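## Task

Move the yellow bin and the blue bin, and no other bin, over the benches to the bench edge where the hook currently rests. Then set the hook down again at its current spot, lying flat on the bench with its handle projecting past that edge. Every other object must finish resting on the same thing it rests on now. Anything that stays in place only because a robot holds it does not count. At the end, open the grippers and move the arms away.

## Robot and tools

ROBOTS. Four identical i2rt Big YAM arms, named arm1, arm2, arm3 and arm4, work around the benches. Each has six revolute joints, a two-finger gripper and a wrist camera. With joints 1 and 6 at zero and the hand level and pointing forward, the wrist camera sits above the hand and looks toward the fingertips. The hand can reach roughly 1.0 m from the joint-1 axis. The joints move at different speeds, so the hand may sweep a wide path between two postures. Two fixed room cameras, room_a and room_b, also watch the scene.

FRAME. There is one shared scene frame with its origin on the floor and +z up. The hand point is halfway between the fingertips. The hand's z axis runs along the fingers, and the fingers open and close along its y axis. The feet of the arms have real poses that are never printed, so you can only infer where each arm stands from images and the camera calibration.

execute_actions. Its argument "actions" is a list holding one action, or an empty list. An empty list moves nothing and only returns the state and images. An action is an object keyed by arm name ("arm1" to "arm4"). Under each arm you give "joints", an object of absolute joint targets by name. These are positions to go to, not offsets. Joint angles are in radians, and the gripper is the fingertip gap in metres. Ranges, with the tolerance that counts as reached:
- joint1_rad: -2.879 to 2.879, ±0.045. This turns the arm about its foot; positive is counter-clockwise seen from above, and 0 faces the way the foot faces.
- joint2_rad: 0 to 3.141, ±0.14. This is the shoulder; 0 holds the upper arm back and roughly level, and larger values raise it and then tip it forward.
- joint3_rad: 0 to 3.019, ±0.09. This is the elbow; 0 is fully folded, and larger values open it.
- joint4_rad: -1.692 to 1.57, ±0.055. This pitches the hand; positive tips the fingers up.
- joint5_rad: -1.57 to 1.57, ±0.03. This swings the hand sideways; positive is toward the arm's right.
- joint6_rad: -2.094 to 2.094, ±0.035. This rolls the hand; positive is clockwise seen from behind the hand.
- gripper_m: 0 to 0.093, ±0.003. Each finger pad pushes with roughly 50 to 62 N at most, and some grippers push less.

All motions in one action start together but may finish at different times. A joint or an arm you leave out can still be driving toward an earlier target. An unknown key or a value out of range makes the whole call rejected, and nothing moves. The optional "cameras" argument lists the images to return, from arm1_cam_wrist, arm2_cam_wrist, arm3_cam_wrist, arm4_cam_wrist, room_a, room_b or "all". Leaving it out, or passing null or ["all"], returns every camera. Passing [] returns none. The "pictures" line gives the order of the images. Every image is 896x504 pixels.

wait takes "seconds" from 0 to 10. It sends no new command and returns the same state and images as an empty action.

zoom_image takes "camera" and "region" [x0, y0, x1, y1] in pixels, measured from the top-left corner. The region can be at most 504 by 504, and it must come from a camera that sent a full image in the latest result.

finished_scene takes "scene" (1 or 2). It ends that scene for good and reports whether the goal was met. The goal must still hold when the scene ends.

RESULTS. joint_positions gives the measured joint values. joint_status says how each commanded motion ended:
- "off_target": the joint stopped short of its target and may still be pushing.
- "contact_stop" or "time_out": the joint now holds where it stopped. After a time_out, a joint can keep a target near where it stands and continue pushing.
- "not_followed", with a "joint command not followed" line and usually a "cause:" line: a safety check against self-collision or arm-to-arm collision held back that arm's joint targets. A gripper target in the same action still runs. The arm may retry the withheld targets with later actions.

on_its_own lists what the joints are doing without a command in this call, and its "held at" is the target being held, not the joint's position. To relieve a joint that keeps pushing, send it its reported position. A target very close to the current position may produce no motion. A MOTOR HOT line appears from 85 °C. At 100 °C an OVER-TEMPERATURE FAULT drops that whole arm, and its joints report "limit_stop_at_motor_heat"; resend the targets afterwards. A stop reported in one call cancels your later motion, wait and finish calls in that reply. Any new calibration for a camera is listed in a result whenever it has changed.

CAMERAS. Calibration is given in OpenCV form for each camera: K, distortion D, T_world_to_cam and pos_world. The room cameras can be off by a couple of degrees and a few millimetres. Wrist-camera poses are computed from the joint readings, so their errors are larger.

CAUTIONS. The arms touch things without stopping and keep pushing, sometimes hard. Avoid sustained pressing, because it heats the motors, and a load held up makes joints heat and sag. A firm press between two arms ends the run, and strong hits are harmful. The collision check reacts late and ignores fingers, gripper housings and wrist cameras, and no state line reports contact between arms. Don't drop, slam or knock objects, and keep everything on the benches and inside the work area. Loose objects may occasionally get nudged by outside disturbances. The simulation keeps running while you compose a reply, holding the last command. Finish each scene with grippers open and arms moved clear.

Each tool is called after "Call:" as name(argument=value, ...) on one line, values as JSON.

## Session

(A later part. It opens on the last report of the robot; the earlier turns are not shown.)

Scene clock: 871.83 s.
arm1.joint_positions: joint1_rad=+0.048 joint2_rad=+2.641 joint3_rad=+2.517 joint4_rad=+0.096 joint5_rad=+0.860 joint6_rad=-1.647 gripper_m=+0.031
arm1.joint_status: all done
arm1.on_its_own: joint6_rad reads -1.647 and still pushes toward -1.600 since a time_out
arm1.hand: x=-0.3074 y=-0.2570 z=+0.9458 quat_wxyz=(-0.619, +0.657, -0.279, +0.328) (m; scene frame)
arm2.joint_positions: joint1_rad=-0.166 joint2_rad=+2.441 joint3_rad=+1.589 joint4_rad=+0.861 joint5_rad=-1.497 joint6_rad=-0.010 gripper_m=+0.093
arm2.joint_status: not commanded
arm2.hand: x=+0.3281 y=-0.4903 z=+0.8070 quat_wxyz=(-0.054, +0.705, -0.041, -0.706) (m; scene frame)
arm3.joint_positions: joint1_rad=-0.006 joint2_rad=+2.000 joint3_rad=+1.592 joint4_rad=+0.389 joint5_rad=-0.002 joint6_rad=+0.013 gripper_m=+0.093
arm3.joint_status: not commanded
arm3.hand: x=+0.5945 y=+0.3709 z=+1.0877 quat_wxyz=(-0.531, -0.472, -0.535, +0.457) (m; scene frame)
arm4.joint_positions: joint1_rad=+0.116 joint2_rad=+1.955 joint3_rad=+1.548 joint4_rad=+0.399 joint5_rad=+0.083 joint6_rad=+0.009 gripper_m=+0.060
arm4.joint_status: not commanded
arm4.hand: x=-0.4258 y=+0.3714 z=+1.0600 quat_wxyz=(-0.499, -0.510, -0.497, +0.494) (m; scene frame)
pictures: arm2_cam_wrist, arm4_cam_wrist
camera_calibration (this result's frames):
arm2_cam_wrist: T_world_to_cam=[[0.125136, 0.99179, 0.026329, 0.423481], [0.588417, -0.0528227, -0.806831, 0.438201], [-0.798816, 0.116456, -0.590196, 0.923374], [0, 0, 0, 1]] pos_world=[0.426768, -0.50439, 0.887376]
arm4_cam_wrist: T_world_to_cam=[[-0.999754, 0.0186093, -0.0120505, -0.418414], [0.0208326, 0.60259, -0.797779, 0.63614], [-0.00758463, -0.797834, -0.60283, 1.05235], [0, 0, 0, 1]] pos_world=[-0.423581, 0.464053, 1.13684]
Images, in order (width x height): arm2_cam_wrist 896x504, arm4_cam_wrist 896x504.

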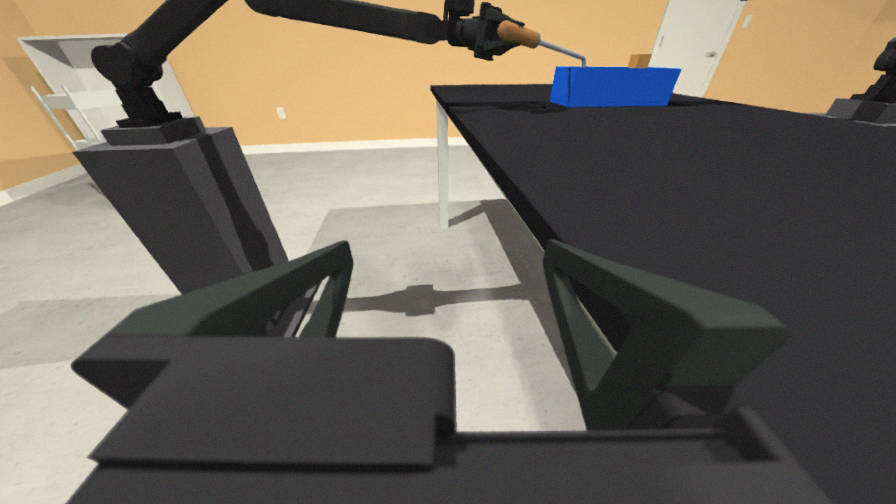

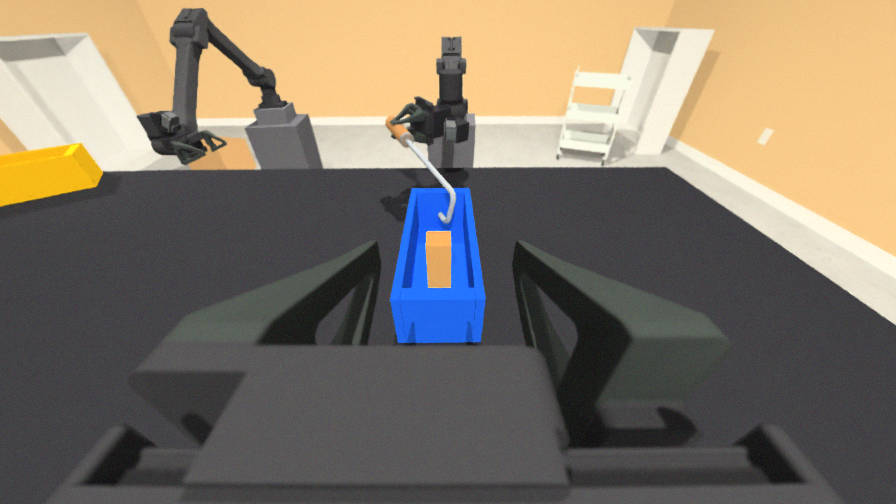

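Call:
execute_actions(actions=[{"arm1":{"joints":{"joint2_rad":2.43,"joint3_rad":2.19,"joint4_rad":0.31,"joint5_rad":0.76}}}], cameras=["arm4_cam_wrist","arm2_cam_wrist","arm1_cam_wrist"])

Call:
zoom_image(camera="arm4_cam_wrist", region=[370, 90, 510, 250])

Scene clock: 886.47 s.
arm1.joint_positions: joint1_rad=+0.048 joint2_rad=+2.461 joint3_rad=+2.179 joint4_rad=+0.269 joint5_rad=+0.762 joint6_rad=-1.642 gripper_m=+0.031
arm1.joint_status: all done
arm1.on_its_own: joint6_rad reads -1.642 and still pushes toward -1.600 since a time_out
arm1.hand: x=-0.3201 y=-0.2843 z=+0.9530 quat_wxyz=(-0.640, +0.665, -0.251, +0.293) (m; scene frame)
arm2.joint_positions: joint1_rad=-0.166 joint2_rad=+2.441 joint3_rad=+1.589 joint4_rad=+0.861 joint5_rad=-1.497 joint6_rad=-0.010 gripper_m=+0.093
arm2.joint_status: not commanded
arm2.hand: x=+0.3281 y=-0.4903 z=+0.8070 quat_wxyz=(-0.054, +0.705, -0.041, -0.706) (m; scene frame)
arm3.joint_positions: joint1_rad=-0.006 joint2_rad=+2.000 joint3_rad=+1.592 joint4_rad=+0.389 joint5_rad=-0.002 joint6_rad=+0.013 gripper_m=+0.093
arm3.joint_status: not commanded
arm3.hand: x=+0.5945 y=+0.3709 z=+1.0877 quat_wxyz=(-0.531, -0.472, -0.535, +0.457) (m; scene frame)
arm4.joint_positions: joint1_rad=+0.116 joint2_rad=+1.955 joint3_rad=+1.548 joint4_rad=+0.399 joint5_rad=+0.083 joint6_rad=+0.009 gripper_m=+0.060
arm4.joint_status: not commanded
arm4.hand: x=-0.4258 y=+0.3714 z=+1.0600 quat_wxyz=(-0.499, -0.510, -0.497, +0.494) (m; scene frame)
pictures: arm1_cam_wrist, arm2_cam_wrist, arm4_cam_wrist
camera_calibration (this result's frames):
arm1_cam_wrist: T_world_to_cam=[[-0.0368312, 0.068645, 0.996961, -0.945025], [0.155988, -0.985014, 0.0735851, -0.294613], [0.987072, 0.158224, 0.0255714, 0.462907], [0, 0, 0, 1]] pos_world=[-0.445773, -0.29857, 0.951995]
arm2_cam_wrist: T_world_to_cam=[[0.125136, 0.99179, 0.026329, 0.423481], [0.588417, -0.0528227, -0.806831, 0.438201], [-0.798816, 0.116456, -0.590196, 0.923374], [0, 0, 0, 1]] pos_world=[0.426768, -0.50439, 0.887376]
arm4_cam_wrist: T_world_to_cam=[[-0.999754, 0.0186093, -0.0120505, -0.418414], [0.0208326, 0.60259, -0.797779, 0.63614], [-0.00758463, -0.797834, -0.60283, 1.05235], [0, 0, 0, 1]] pos_world=[-0.423581, 0.464053, 1.13684]
Images, in order (width x height): arm1_cam_wrist 896x504, arm2_cam_wrist 896x504, arm4_cam_wrist 896x504.

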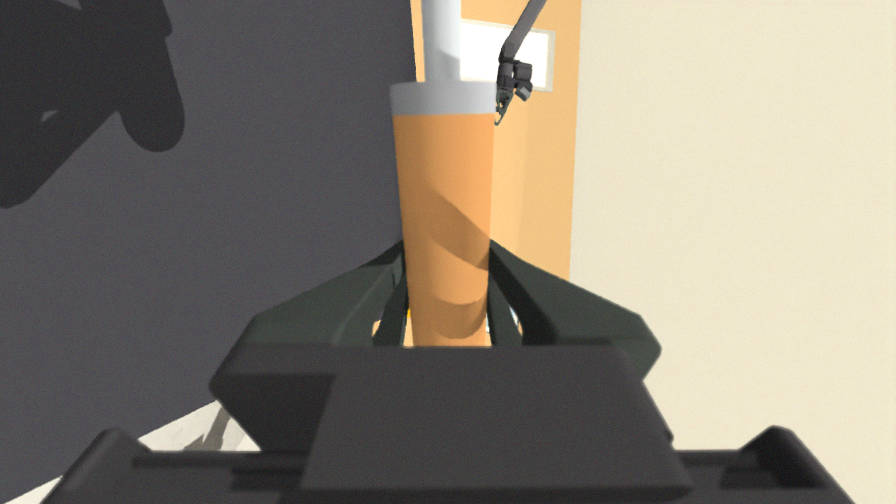

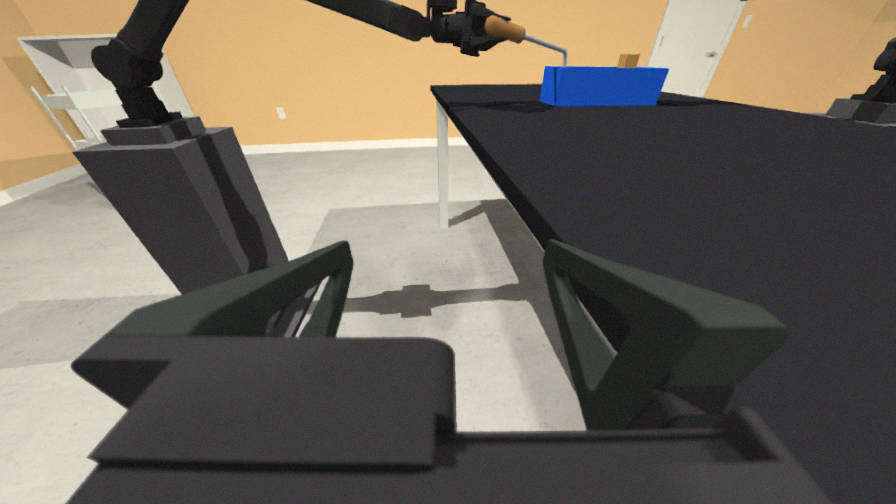

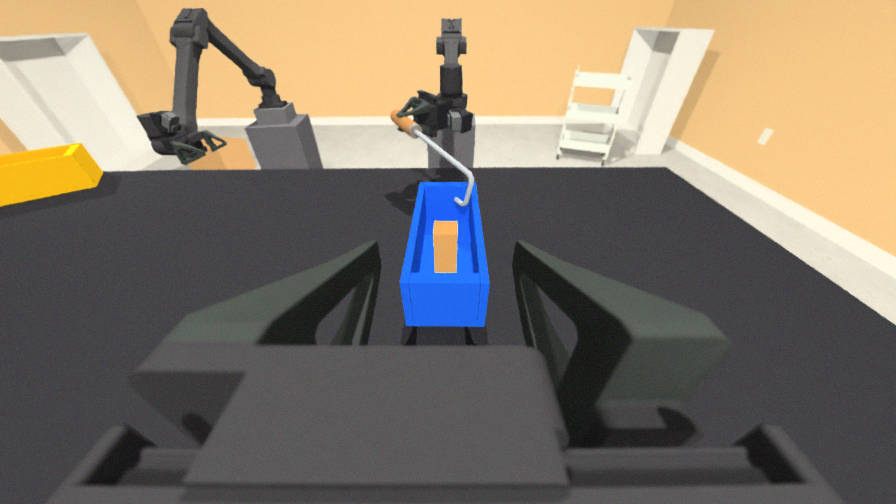

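Region (370, 90, 510, 250) of arm4_cam_wrist's 896x504 image, scaled by 3.150, with more detail than that image has; it fills the left 441 columns of this view, and the rest is white.

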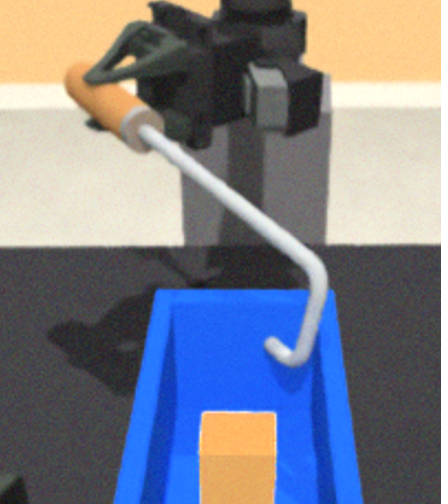

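Call:
execute_actions(actions=[{"arm1":{"joints":{"joint2_rad":2.195,"joint3_rad":1.685,"joint4_rad":0.58,"joint5_rad":0.83}}}], cameras=["arm4_cam_wrist","arm2_cam_wrist"])

Call:
zoom_image(camera="arm4_cam_wrist", region=[370, 90, 530, 300])

Scene clock: 894.77 s.
arm1.joint_positions: joint1_rad=+0.049 joint2_rad=+2.200 joint3_rad=+1.682 joint4_rad=+0.552 joint5_rad=+0.830 joint6_rad=-1.608 gripper_m=+0.031
arm1.joint_status: all done
arm1.hand: x=-0.3154 y=-0.3872 z=+0.9595 quat_wxyz=(-0.650, +0.636, -0.291, +0.298) (m; scene frame)
arm2.joint_positions: joint1_rad=-0.166 joint2_rad=+2.441 joint3_rad=+1.589 joint4_rad=+0.861 joint5_rad=-1.497 joint6_rad=-0.010 gripper_m=+0.093
arm2.joint_status: not commanded
arm2.hand: x=+0.3281 y=-0.4903 z=+0.8070 quat_wxyz=(-0.054, +0.705, -0.041, -0.706) (m; scene frame)
arm3.joint_positions: joint1_rad=-0.006 joint2_rad=+2.000 joint3_rad=+1.592 joint4_rad=+0.389 joint5_rad=-0.002 joint6_rad=+0.013 gripper_m=+0.093
arm3.joint_status: not commanded
arm3.hand: x=+0.5945 y=+0.3709 z=+1.0877 quat_wxyz=(-0.531, -0.472, -0.535, +0.457) (m; scene frame)
arm4.joint_positions: joint1_rad=+0.116 joint2_rad=+1.955 joint3_rad=+1.548 joint4_rad=+0.399 joint5_rad=+0.083 joint6_rad=+0.009 gripper_m=+0.060
arm4.joint_status: not commanded
arm4.hand: x=-0.4258 y=+0.3714 z=+1.0600 quat_wxyz=(-0.499, -0.510, -0.497, +0.494) (m; scene frame)
pictures: arm2_cam_wrist, arm4_cam_wrist
camera_calibration (this result's frames):
arm2_cam_wrist: T_world_to_cam=[[0.125136, 0.99179, 0.026329, 0.423481], [0.588417, -0.0528227, -0.806831, 0.438201], [-0.798816, 0.116456, -0.590196, 0.923374], [0, 0, 0, 1]] pos_world=[0.426768, -0.50439, 0.887376]
arm4_cam_wrist: T_world_to_cam=[[-0.999754, 0.0186093, -0.0120505, -0.418414], [0.0208326, 0.60259, -0.797779, 0.63614], [-0.00758463, -0.797834, -0.60283, 1.05235], [0, 0, 0, 1]] pos_world=[-0.423581, 0.464053, 1.13684]
Images, in order (width x height): arm2_cam_wrist 896x504, arm4_cam_wrist 896x504.

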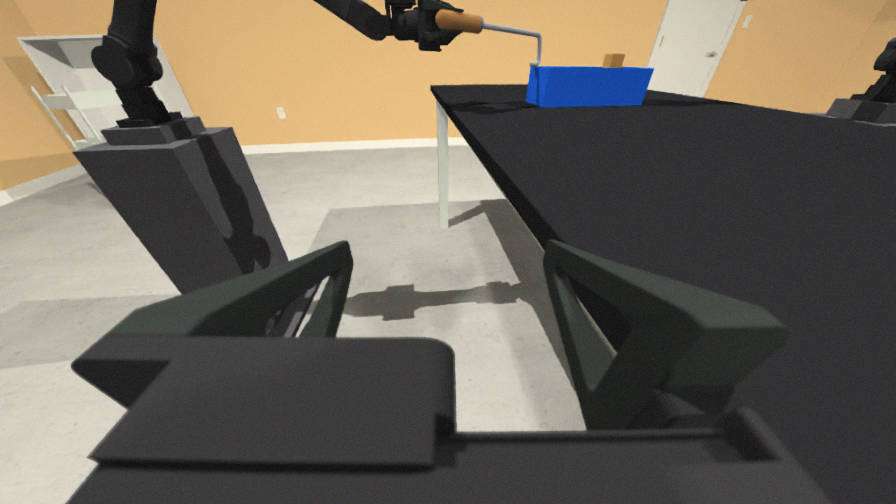

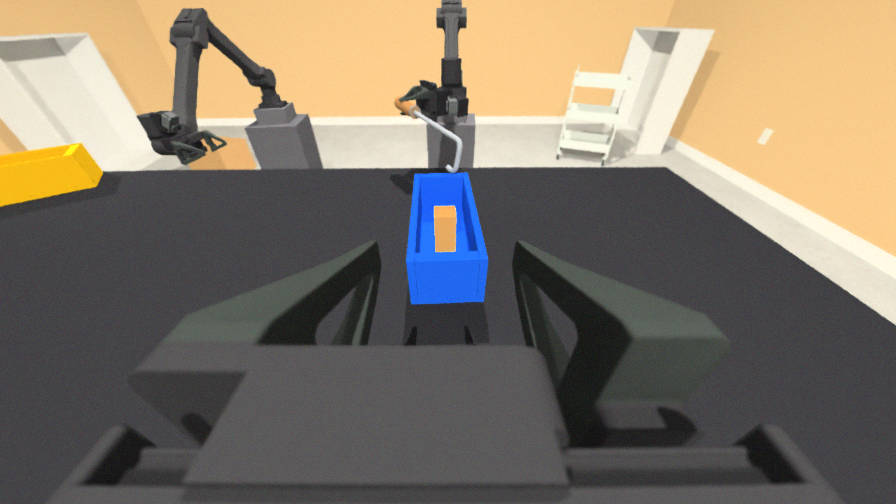

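Region (370, 90, 530, 300) of arm4_cam_wrist's 896x504 image, scaled by 2.400, with more detail than that image has; it fills the left 384 columns of this view, and the rest is white.

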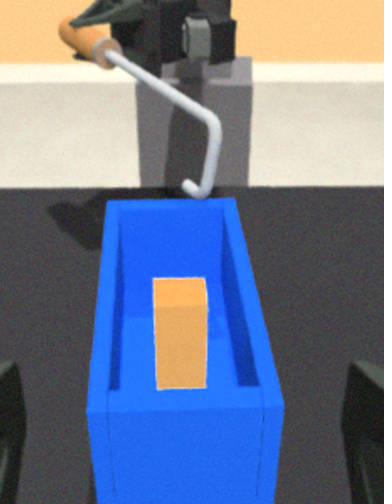

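Call:
execute_actions(actions=[{"arm1":{"joints":{"joint3_rad":2.06,"joint4_rad":0.22}}}], cameras=[])

Call:
execute_actions(actions=[{"arm1":{"joints":{"joint2_rad":2.39,"joint4_rad":0.45}}}], cameras=["arm4_cam_wrist","arm2_cam_wrist"])

Call:
zoom_image(camera="arm4_cam_wrist", region=[370, 90, 530, 300])

Call:
zoom_image(camera="arm2_cam_wrist", region=[420, 0, 680, 120])

Scene clock: 909.97 s.
arm1.joint_positions: joint1_rad=+0.049 joint2_rad=+2.203 joint3_rad=+1.995 joint4_rad=+0.212 joint5_rad=+0.830 joint6_rad=-1.640 gripper_m=+0.031
arm1.joint_status: all done
arm1.hand: x=-0.3134 y=-0.3452 z=+1.0631 quat_wxyz=(-0.636, +0.650, -0.276, +0.312) (m; scene frame)
arm2.joint_positions: joint1_rad=-0.166 joint2_rad=+2.441 joint3_rad=+1.589 joint4_rad=+0.861 joint5_rad=-1.497 joint6_rad=-0.010 gripper_m=+0.093
arm2.joint_status: not commanded
arm2.hand: x=+0.3281 y=-0.4903 z=+0.8070 quat_wxyz=(-0.054, +0.705, -0.041, -0.706) (m; scene frame)
arm3.joint_positions: joint1_rad=-0.006 joint2_rad=+2.000 joint3_rad=+1.592 joint4_rad=+0.389 joint5_rad=-0.002 joint6_rad=+0.013 gripper_m=+0.093
arm3.joint_status: not commanded
arm3.hand: x=+0.5945 y=+0.3709 z=+1.0877 quat_wxyz=(-0.531, -0.472, -0.535, +0.457) (m; scene frame)
arm4.joint_positions: joint1_rad=+0.116 joint2_rad=+1.955 joint3_rad=+1.548 joint4_rad=+0.399 joint5_rad=+0.083 joint6_rad=+0.009 gripper_m=+0.060
arm4.joint_status: not commanded
arm4.hand: x=-0.4258 y=+0.3714 z=+1.0600 quat_wxyz=(-0.499, -0.510, -0.497, +0.494) (m; scene frame)
pictures: none
No camera images: the call's "cameras" was empty. Leave "cameras" out to get every camera's image.

Scene clock: 911.40 s.
arm1.joint_positions: joint1_rad=+0.049 joint2_rad=+2.427 joint3_rad=+2.003 joint4_rad=+0.409 joint5_rad=+0.830 joint6_rad=-1.636 gripper_m=+0.031
arm1.joint_status: all done
arm1.hand: x=-0.3139 y=-0.3175 z=+0.9127 quat_wxyz=(-0.630, +0.656, -0.274, +0.313) (m; scene frame)
arm2.joint_positions: joint1_rad=-0.166 joint2_rad=+2.441 joint3_rad=+1.589 joint4_rad=+0.861 joint5_rad=-1.497 joint6_rad=-0.010 gripper_m=+0.093
arm2.joint_status: not commanded
arm2.hand: x=+0.3281 y=-0.4903 z=+0.8070 quat_wxyz=(-0.054, +0.705, -0.041, -0.706) (m; scene frame)
arm3.joint_positions: joint1_rad=-0.006 joint2_rad=+2.000 joint3_rad=+1.592 joint4_rad=+0.389 joint5_rad=-0.002 joint6_rad=+0.013 gripper_m=+0.093
arm3.joint_status: not commanded
arm3.hand: x=+0.5945 y=+0.3709 z=+1.0877 quat_wxyz=(-0.531, -0.472, -0.535, +0.457) (m; scene frame)
arm4.joint_positions: joint1_rad=+0.116 joint2_rad=+1.955 joint3_rad=+1.548 joint4_rad=+0.399 joint5_rad=+0.083 joint6_rad=+0.009 gripper_m=+0.060
arm4.joint_status: not commanded
arm4.hand: x=-0.4258 y=+0.3714 z=+1.0600 quat_wxyz=(-0.499, -0.510, -0.497, +0.494) (m; scene frame)
pictures: arm2_cam_wrist, arm4_cam_wrist
camera_calibration (this result's frames):
arm2_cam_wrist: T_world_to_cam=[[0.125136, 0.99179, 0.026329, 0.423481], [0.588417, -0.0528227, -0.806831, 0.438201], [-0.798816, 0.116456, -0.590196, 0.923374], [0, 0, 0, 1]] pos_world=[0.426768, -0.50439, 0.887376]
arm4_cam_wrist: T_world_to_cam=[[-0.999754, 0.0186093, -0.0120505, -0.418414], [0.0208326, 0.60259, -0.797779, 0.63614], [-0.00758463, -0.797834, -0.60283, 1.05235], [0, 0, 0, 1]] pos_world=[-0.423581, 0.464053, 1.13684]
Images, in order (width x height): arm2_cam_wrist 896x504, arm4_cam_wrist 896x504.

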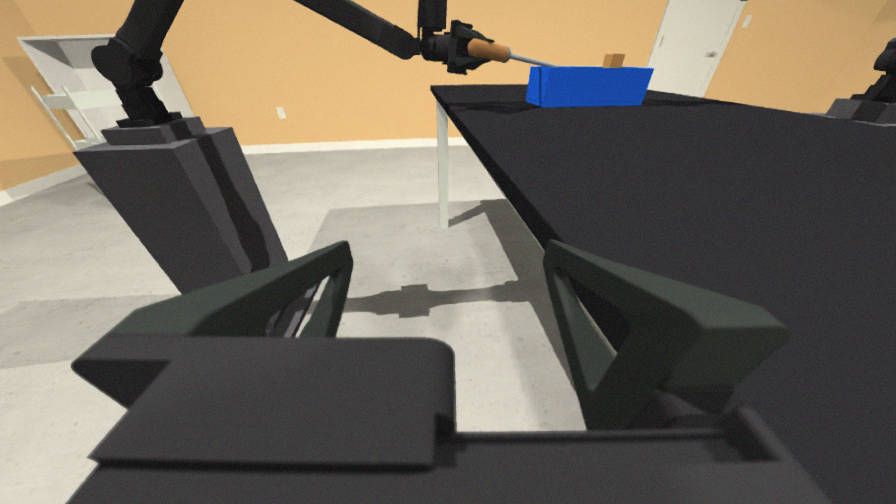

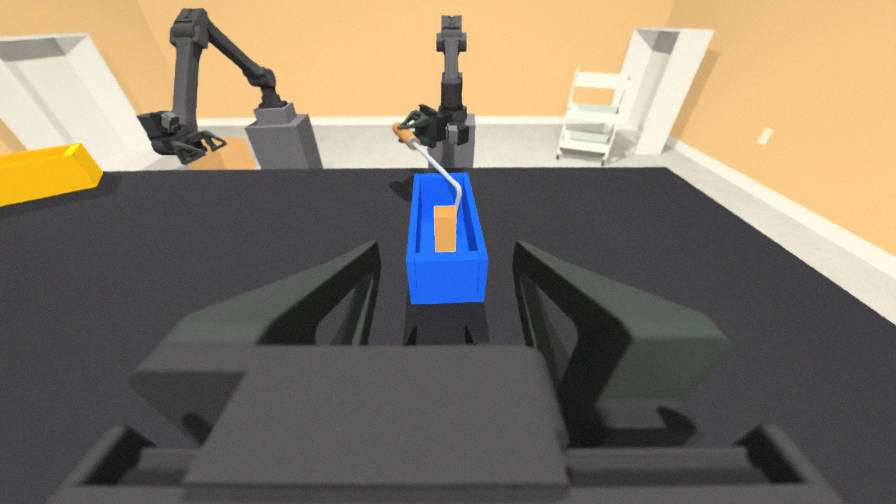

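Region (370, 90, 530, 300) of arm4_cam_wrist's 896x504 image, scaled by 2.400, with more detail than that image has; it fills the left 384 columns of this view, and the rest is white.

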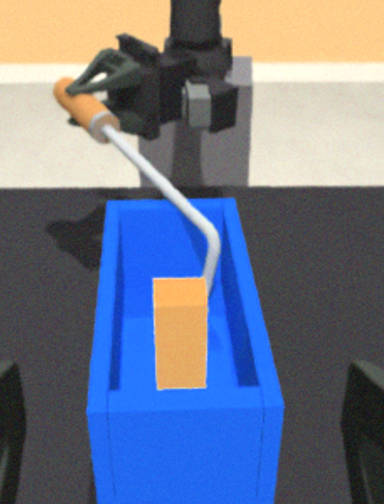

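Region (420, 0, 680, 120) of arm2_cam_wrist's 896x504 image, scaled by 1.938, with more detail than that image has; it fills the top 233 rows of this view, and the rest is white.

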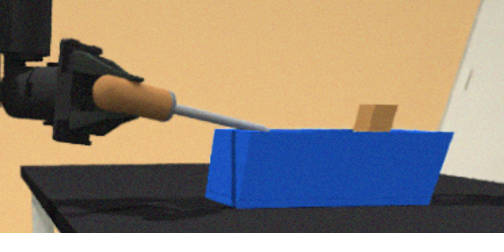

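Call:
execute_actions(actions=[{"arm1":{"joints":{"joint2_rad":2.18,"joint3_rad":1.54,"joint4_rad":0.67}}}], cameras=["arm4_cam_wrist","arm2_cam_wrist"])

Call:
zoom_image(camera="arm2_cam_wrist", region=[400, 0, 660, 120])

Scene clock: 918.17 s.
arm1.joint_positions: joint1_rad=+0.049 joint2_rad=+2.189 joint3_rad=+1.525 joint4_rad=+0.653 joint5_rad=+0.831 joint6_rad=-1.640 gripper_m=+0.031
arm1.joint_status: all done
arm1.hand: x=-0.3170 y=-0.4206 z=+0.9069 quat_wxyz=(-0.631, +0.655, -0.274, +0.314) (m; scene frame)
arm2.joint_positions: joint1_rad=-0.166 joint2_rad=+2.441 joint3_rad=+1.589 joint4_rad=+0.861 joint5_rad=-1.497 joint6_rad=-0.010 gripper_m=+0.093
arm2.joint_status: not commanded
arm2.hand: x=+0.3281 y=-0.4903 z=+0.8070 quat_wxyz=(-0.054, +0.705, -0.041, -0.706) (m; scene frame)
arm3.joint_positions: joint1_rad=-0.006 joint2_rad=+2.000 joint3_rad=+1.592 joint4_rad=+0.389 joint5_rad=-0.002 joint6_rad=+0.013 gripper_m=+0.093
arm3.joint_status: not commanded
arm3.hand: x=+0.5945 y=+0.3709 z=+1.0877 quat_wxyz=(-0.531, -0.472, -0.535, +0.457) (m; scene frame)
arm4.joint_positions: joint1_rad=+0.116 joint2_rad=+1.955 joint3_rad=+1.548 joint4_rad=+0.399 joint5_rad=+0.083 joint6_rad=+0.009 gripper_m=+0.060
arm4.joint_status: not commanded
arm4.hand: x=-0.4258 y=+0.3714 z=+1.0600 quat_wxyz=(-0.499, -0.510, -0.497, +0.494) (m; scene frame)
pictures: arm2_cam_wrist, arm4_cam_wrist
camera_calibration (this result's frames):
arm2_cam_wrist: T_world_to_cam=[[0.125136, 0.99179, 0.026329, 0.423481], [0.588417, -0.0528227, -0.806831, 0.438201], [-0.798816, 0.116456, -0.590196, 0.923374], [0, 0, 0, 1]] pos_world=[0.426768, -0.50439, 0.887376]
arm4_cam_wrist: T_world_to_cam=[[-0.999754, 0.0186093, -0.0120505, -0.418414], [0.0208326, 0.60259, -0.797779, 0.63614], [-0.00758463, -0.797834, -0.60283, 1.05235], [0, 0, 0, 1]] pos_world=[-0.423581, 0.464053, 1.13684]
Images, in order (width x height): arm2_cam_wrist 896x504, arm4_cam_wrist 896x504.

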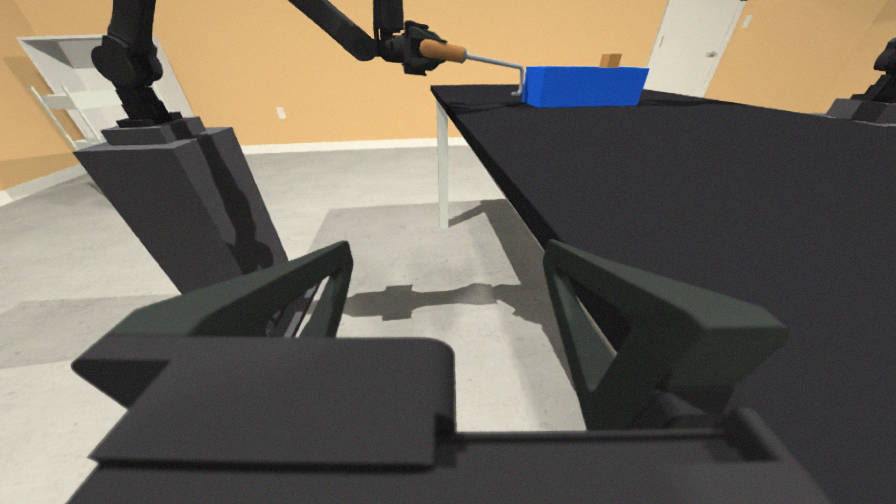

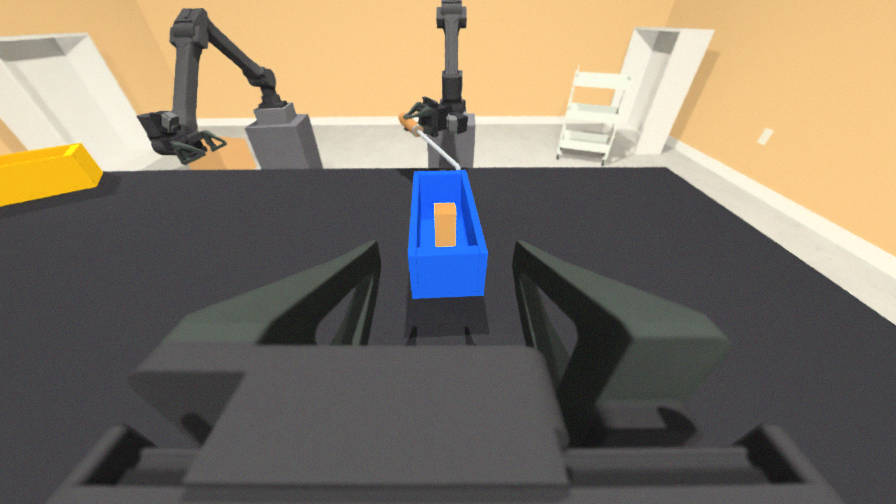

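Region (400, 0, 660, 120) of arm2_cam_wrist's 896x504 image, scaled by 1.938, with more detail than that image has; it fills the top 233 rows of this view, and the rest is white.

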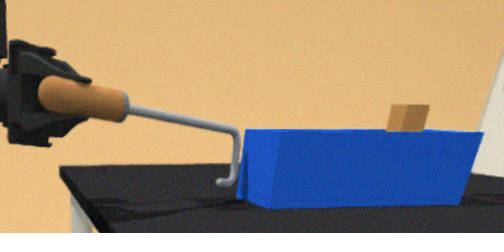

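Call:
execute_actions(actions=[{"arm1":{"joints":{"joint2_rad":2.10,"joint3_rad":2.03,"joint4_rad":0.17}}}], cameras=[])

Call:
execute_actions(actions=[{"arm1":{"joints":{"joint2_rad":2.37,"joint4_rad":0.46}}}], cameras=["arm4_cam_wrist","arm2_cam_wrist"])

Call:
zoom_image(camera="arm2_cam_wrist", region=[400, 0, 660, 120])

Scene clock: 945.47 s.
arm1.joint_positions: joint1_rad=+0.050 joint2_rad=+2.113 joint3_rad=+1.967 joint4_rad=+0.161 joint5_rad=+0.829 joint6_rad=-1.645 gripper_m=+0.031
arm1.joint_status: all done
arm1.hand: x=-0.3144 y=-0.3663 z=+1.1129 quat_wxyz=(-0.639, +0.647, -0.276, +0.311) (m; scene frame)
arm2.joint_positions: joint1_rad=-0.166 joint2_rad=+2.441 joint3_rad=+1.589 joint4_rad=+0.861 joint5_rad=-1.497 joint6_rad=-0.010 gripper_m=+0.093
arm2.joint_status: not commanded
arm2.hand: x=+0.3281 y=-0.4903 z=+0.8070 quat_wxyz=(-0.054, +0.705, -0.041, -0.706) (m; scene frame)
arm3.joint_positions: joint1_rad=-0.006 joint2_rad=+2.000 joint3_rad=+1.592 joint4_rad=+0.389 joint5_rad=-0.002 joint6_rad=+0.013 gripper_m=+0.093
arm3.joint_status: not commanded
arm3.hand: x=+0.5945 y=+0.3709 z=+1.0877 quat_wxyz=(-0.531, -0.472, -0.535, +0.457) (m; scene frame)
arm4.joint_positions: joint1_rad=+0.116 joint2_rad=+1.955 joint3_rad=+1.548 joint4_rad=+0.399 joint5_rad=+0.083 joint6_rad=+0.009 gripper_m=+0.060
arm4.joint_status: not commanded
arm4.hand: x=-0.4258 y=+0.3714 z=+1.0600 quat_wxyz=(-0.499, -0.510, -0.497, +0.494) (m; scene frame)
pictures: none
No camera images: the call's "cameras" was empty. Leave "cameras" out to get every camera's image.

Scene clock: 946.80 s.
arm1.joint_positions: joint1_rad=+0.050 joint2_rad=+2.411 joint3_rad=+1.980 joint4_rad=+0.425 joint5_rad=+0.830 joint6_rad=-1.640 gripper_m=+0.031
arm1.joint_status: all done
arm1.hand: x=-0.3147 y=-0.3218 z=+0.9171 quat_wxyz=(-0.632, +0.654, -0.274, +0.313) (m; scene frame)
arm2.joint_positions: joint1_rad=-0.166 joint2_rad=+2.441 joint3_rad=+1.589 joint4_rad=+0.861 joint5_rad=-1.497 joint6_rad=-0.010 gripper_m=+0.093
arm2.joint_status: not commanded
arm2.hand: x=+0.3281 y=-0.4903 z=+0.8070 quat_wxyz=(-0.054, +0.705, -0.041, -0.706) (m; scene frame)
arm3.joint_positions: joint1_rad=-0.006 joint2_rad=+2.000 joint3_rad=+1.592 joint4_rad=+0.389 joint5_rad=-0.002 joint6_rad=+0.013 gripper_m=+0.093
arm3.joint_status: not commanded
arm3.hand: x=+0.5945 y=+0.3709 z=+1.0877 quat_wxyz=(-0.531, -0.472, -0.535, +0.457) (m; scene frame)
arm4.joint_positions: joint1_rad=+0.116 joint2_rad=+1.955 joint3_rad=+1.548 joint4_rad=+0.399 joint5_rad=+0.083 joint6_rad=+0.009 gripper_m=+0.060
arm4.joint_status: not commanded
arm4.hand: x=-0.4258 y=+0.3714 z=+1.0600 quat_wxyz=(-0.499, -0.510, -0.497, +0.494) (m; scene frame)
pictures: arm2_cam_wrist, arm4_cam_wrist
camera_calibration (this result's frames):
arm2_cam_wrist: T_world_to_cam=[[0.125136, 0.99179, 0.026329, 0.423481], [0.588417, -0.0528227, -0.806831, 0.438201], [-0.798816, 0.116456, -0.590196, 0.923374], [0, 0, 0, 1]] pos_world=[0.426768, -0.50439, 0.887376]
arm4_cam_wrist: T_world_to_cam=[[-0.999754, 0.0186093, -0.0120505, -0.418414], [0.0208326, 0.60259, -0.797779, 0.63614], [-0.00758463, -0.797834, -0.60283, 1.05235], [0, 0, 0, 1]] pos_world=[-0.423581, 0.464053, 1.13684]
Images, in order (width x height): arm2_cam_wrist 896x504, arm4_cam_wrist 896x504.

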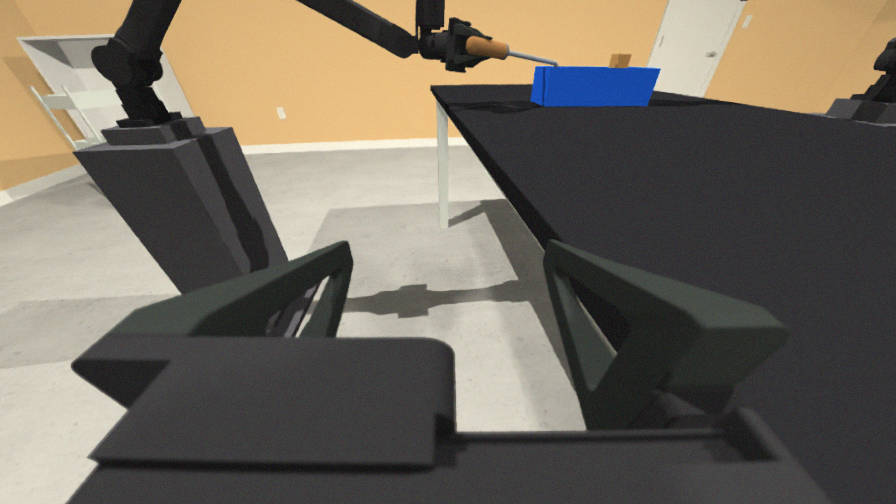

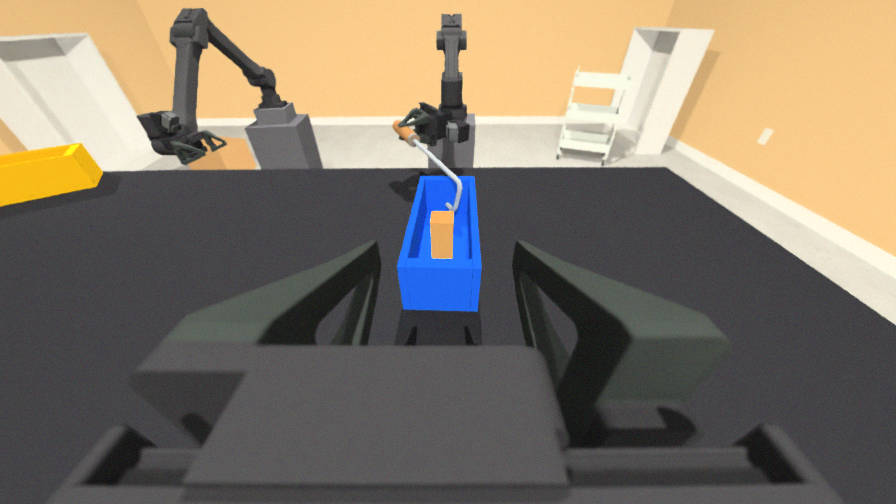

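Region (400, 0, 660, 120) of arm2_cam_wrist's 896x504 image, scaled by 1.938, with more detail than that image has; it fills the top 233 rows of this view, and the rest is white.

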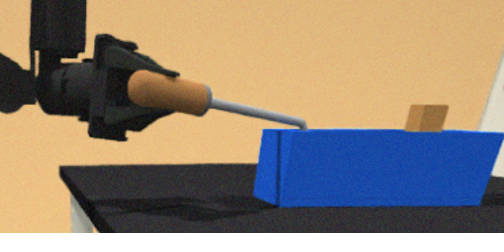

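Call:
execute_actions(actions=[{"arm1":{"joints":{"joint2_rad":2.255,"joint3_rad":1.80}}}], cameras=["arm2_cam_wrist"])

Call:
zoom_image(camera="arm2_cam_wrist", region=[400, 0, 660, 120])

Scene clock: 963.13 s.
arm1.joint_positions: joint1_rad=+0.050 joint2_rad=+2.290 joint3_rad=+1.794 joint4_rad=+0.425 joint5_rad=+0.830 joint6_rad=-1.637 gripper_m=+0.031
arm1.joint_status: all done
arm1.hand: x=-0.3157 y=-0.3602 z=+0.9207 quat_wxyz=(-0.611, +0.674, -0.265, +0.320) (m; scene frame)
arm2.joint_positions: joint1_rad=-0.166 joint2_rad=+2.441 joint3_rad=+1.589 joint4_rad=+0.861 joint5_rad=-1.497 joint6_rad=-0.010 gripper_m=+0.093
arm2.joint_status: not commanded
arm2.hand: x=+0.3281 y=-0.4903 z=+0.8070 quat_wxyz=(-0.054, +0.705, -0.041, -0.706) (m; scene frame)
arm3.joint_positions: joint1_rad=-0.006 joint2_rad=+2.000 joint3_rad=+1.592 joint4_rad=+0.389 joint5_rad=-0.002 joint6_rad=+0.013 gripper_m=+0.093
arm3.joint_status: not commanded
arm3.hand: x=+0.5945 y=+0.3709 z=+1.0877 quat_wxyz=(-0.531, -0.472, -0.535, +0.457) (m; scene frame)
arm4.joint_positions: joint1_rad=+0.116 joint2_rad=+1.955 joint3_rad=+1.548 joint4_rad=+0.399 joint5_rad=+0.083 joint6_rad=+0.009 gripper_m=+0.060
arm4.joint_status: not commanded
arm4.hand: x=-0.4258 y=+0.3714 z=+1.0600 quat_wxyz=(-0.499, -0.510, -0.497, +0.494) (m; scene frame)
pictures: arm2_cam_wrist
camera_calibration (this result's frames):
arm2_cam_wrist: T_world_to_cam=[[0.125136, 0.99179, 0.026329, 0.423481], [0.588417, -0.0528227, -0.806831, 0.438201], [-0.798816, 0.116456, -0.590196, 0.923374], [0, 0, 0, 1]] pos_world=[0.426768, -0.50439, 0.887376]
Images, in order (width x height): arm2_cam_wrist 896x504.

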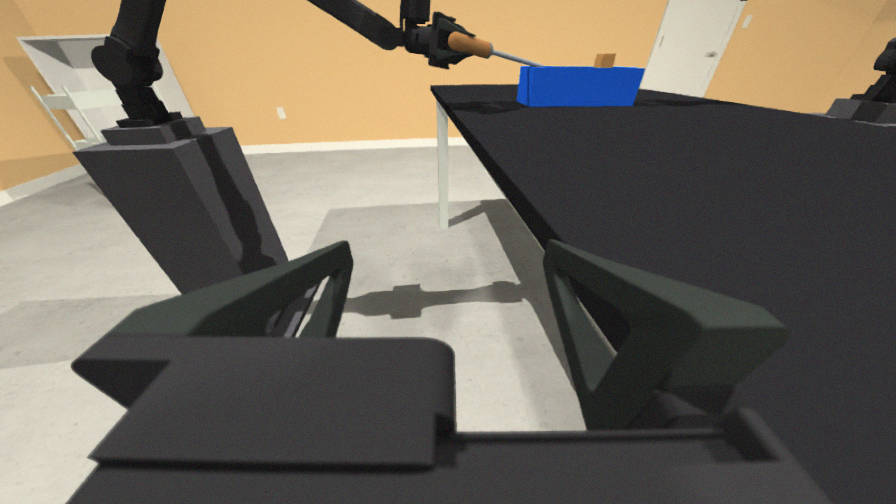

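Region (400, 0, 660, 120) of arm2_cam_wrist's 896x504 image, scaled by 1.938, with more detail than that image has; it fills the top 233 rows of this view, and the rest is white.

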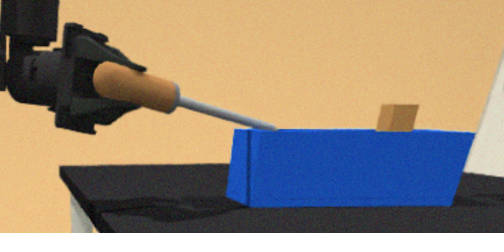

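Call:
execute_actions(actions=[{"arm1":{"joints":{"joint2_rad":2.05,"joint3_rad":1.505}}}], cameras=["arm2_cam_wrist","arm4_cam_wrist"])

Call:
zoom_image(camera="arm2_cam_wrist", region=[380, 0, 640, 120])

Scene clock: 968.10 s.
arm1.joint_positions: joint1_rad=+0.050 joint2_rad=+2.079 joint3_rad=+1.498 joint4_rad=+0.426 joint5_rad=+0.829 joint6_rad=-1.633 gripper_m=+0.031
arm1.joint_status: all done
arm1.hand: x=-0.3176 y=-0.4355 z=+0.9345 quat_wxyz=(-0.583, +0.698, -0.253, +0.329) (m; scene frame)
arm2.joint_positions: joint1_rad=-0.166 joint2_rad=+2.441 joint3_rad=+1.589 joint4_rad=+0.861 joint5_rad=-1.497 joint6_rad=-0.010 gripper_m=+0.093
arm2.joint_status: not commanded
arm2.hand: x=+0.3281 y=-0.4903 z=+0.8070 quat_wxyz=(-0.054, +0.705, -0.041, -0.706) (m; scene frame)
arm3.joint_positions: joint1_rad=-0.006 joint2_rad=+2.000 joint3_rad=+1.592 joint4_rad=+0.389 joint5_rad=-0.002 joint6_rad=+0.013 gripper_m=+0.093
arm3.joint_status: not commanded
arm3.hand: x=+0.5945 y=+0.3709 z=+1.0877 quat_wxyz=(-0.531, -0.472, -0.535, +0.457) (m; scene frame)
arm4.joint_positions: joint1_rad=+0.116 joint2_rad=+1.955 joint3_rad=+1.548 joint4_rad=+0.399 joint5_rad=+0.083 joint6_rad=+0.009 gripper_m=+0.060
arm4.joint_status: not commanded
arm4.hand: x=-0.4258 y=+0.3714 z=+1.0600 quat_wxyz=(-0.499, -0.510, -0.497, +0.494) (m; scene frame)
pictures: arm2_cam_wrist, arm4_cam_wrist
camera_calibration (this result's frames):
arm2_cam_wrist: T_world_to_cam=[[0.125136, 0.99179, 0.026329, 0.423481], [0.588417, -0.0528227, -0.806831, 0.438201], [-0.798816, 0.116456, -0.590196, 0.923374], [0, 0, 0, 1]] pos_world=[0.426768, -0.50439, 0.887376]
arm4_cam_wrist: T_world_to_cam=[[-0.999754, 0.0186093, -0.0120505, -0.418414], [0.0208326, 0.60259, -0.797779, 0.63614], [-0.00758463, -0.797834, -0.60283, 1.05235], [0, 0, 0, 1]] pos_world=[-0.423581, 0.464053, 1.13684]
Images, in order (width x height): arm2_cam_wrist 896x504, arm4_cam_wrist 896x504.

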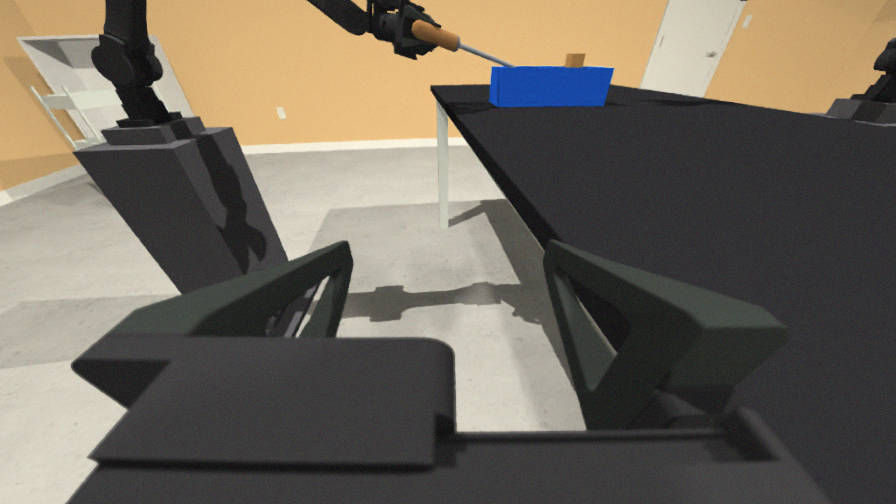

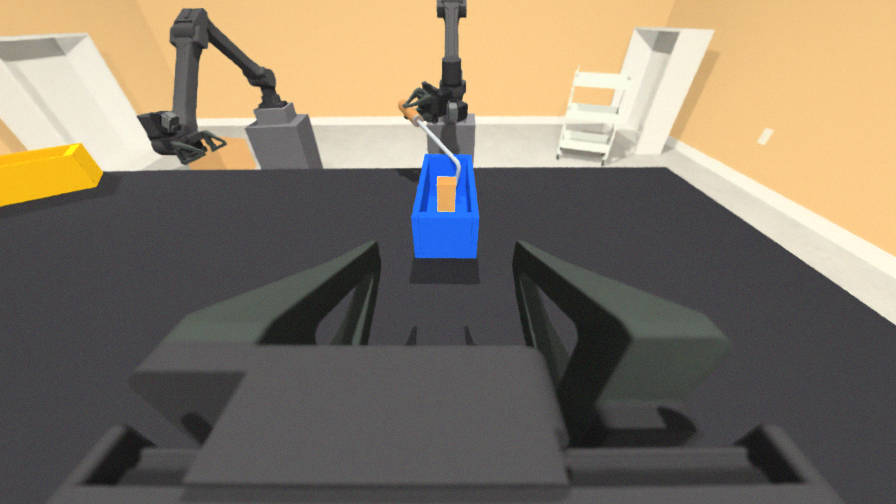

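Region (380, 0, 640, 120) of arm2_cam_wrist's 896x504 image, scaled by 1.938, with more detail than that image has; it fills the top 233 rows of this view, and the rest is white.

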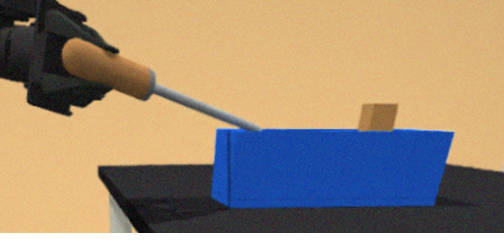

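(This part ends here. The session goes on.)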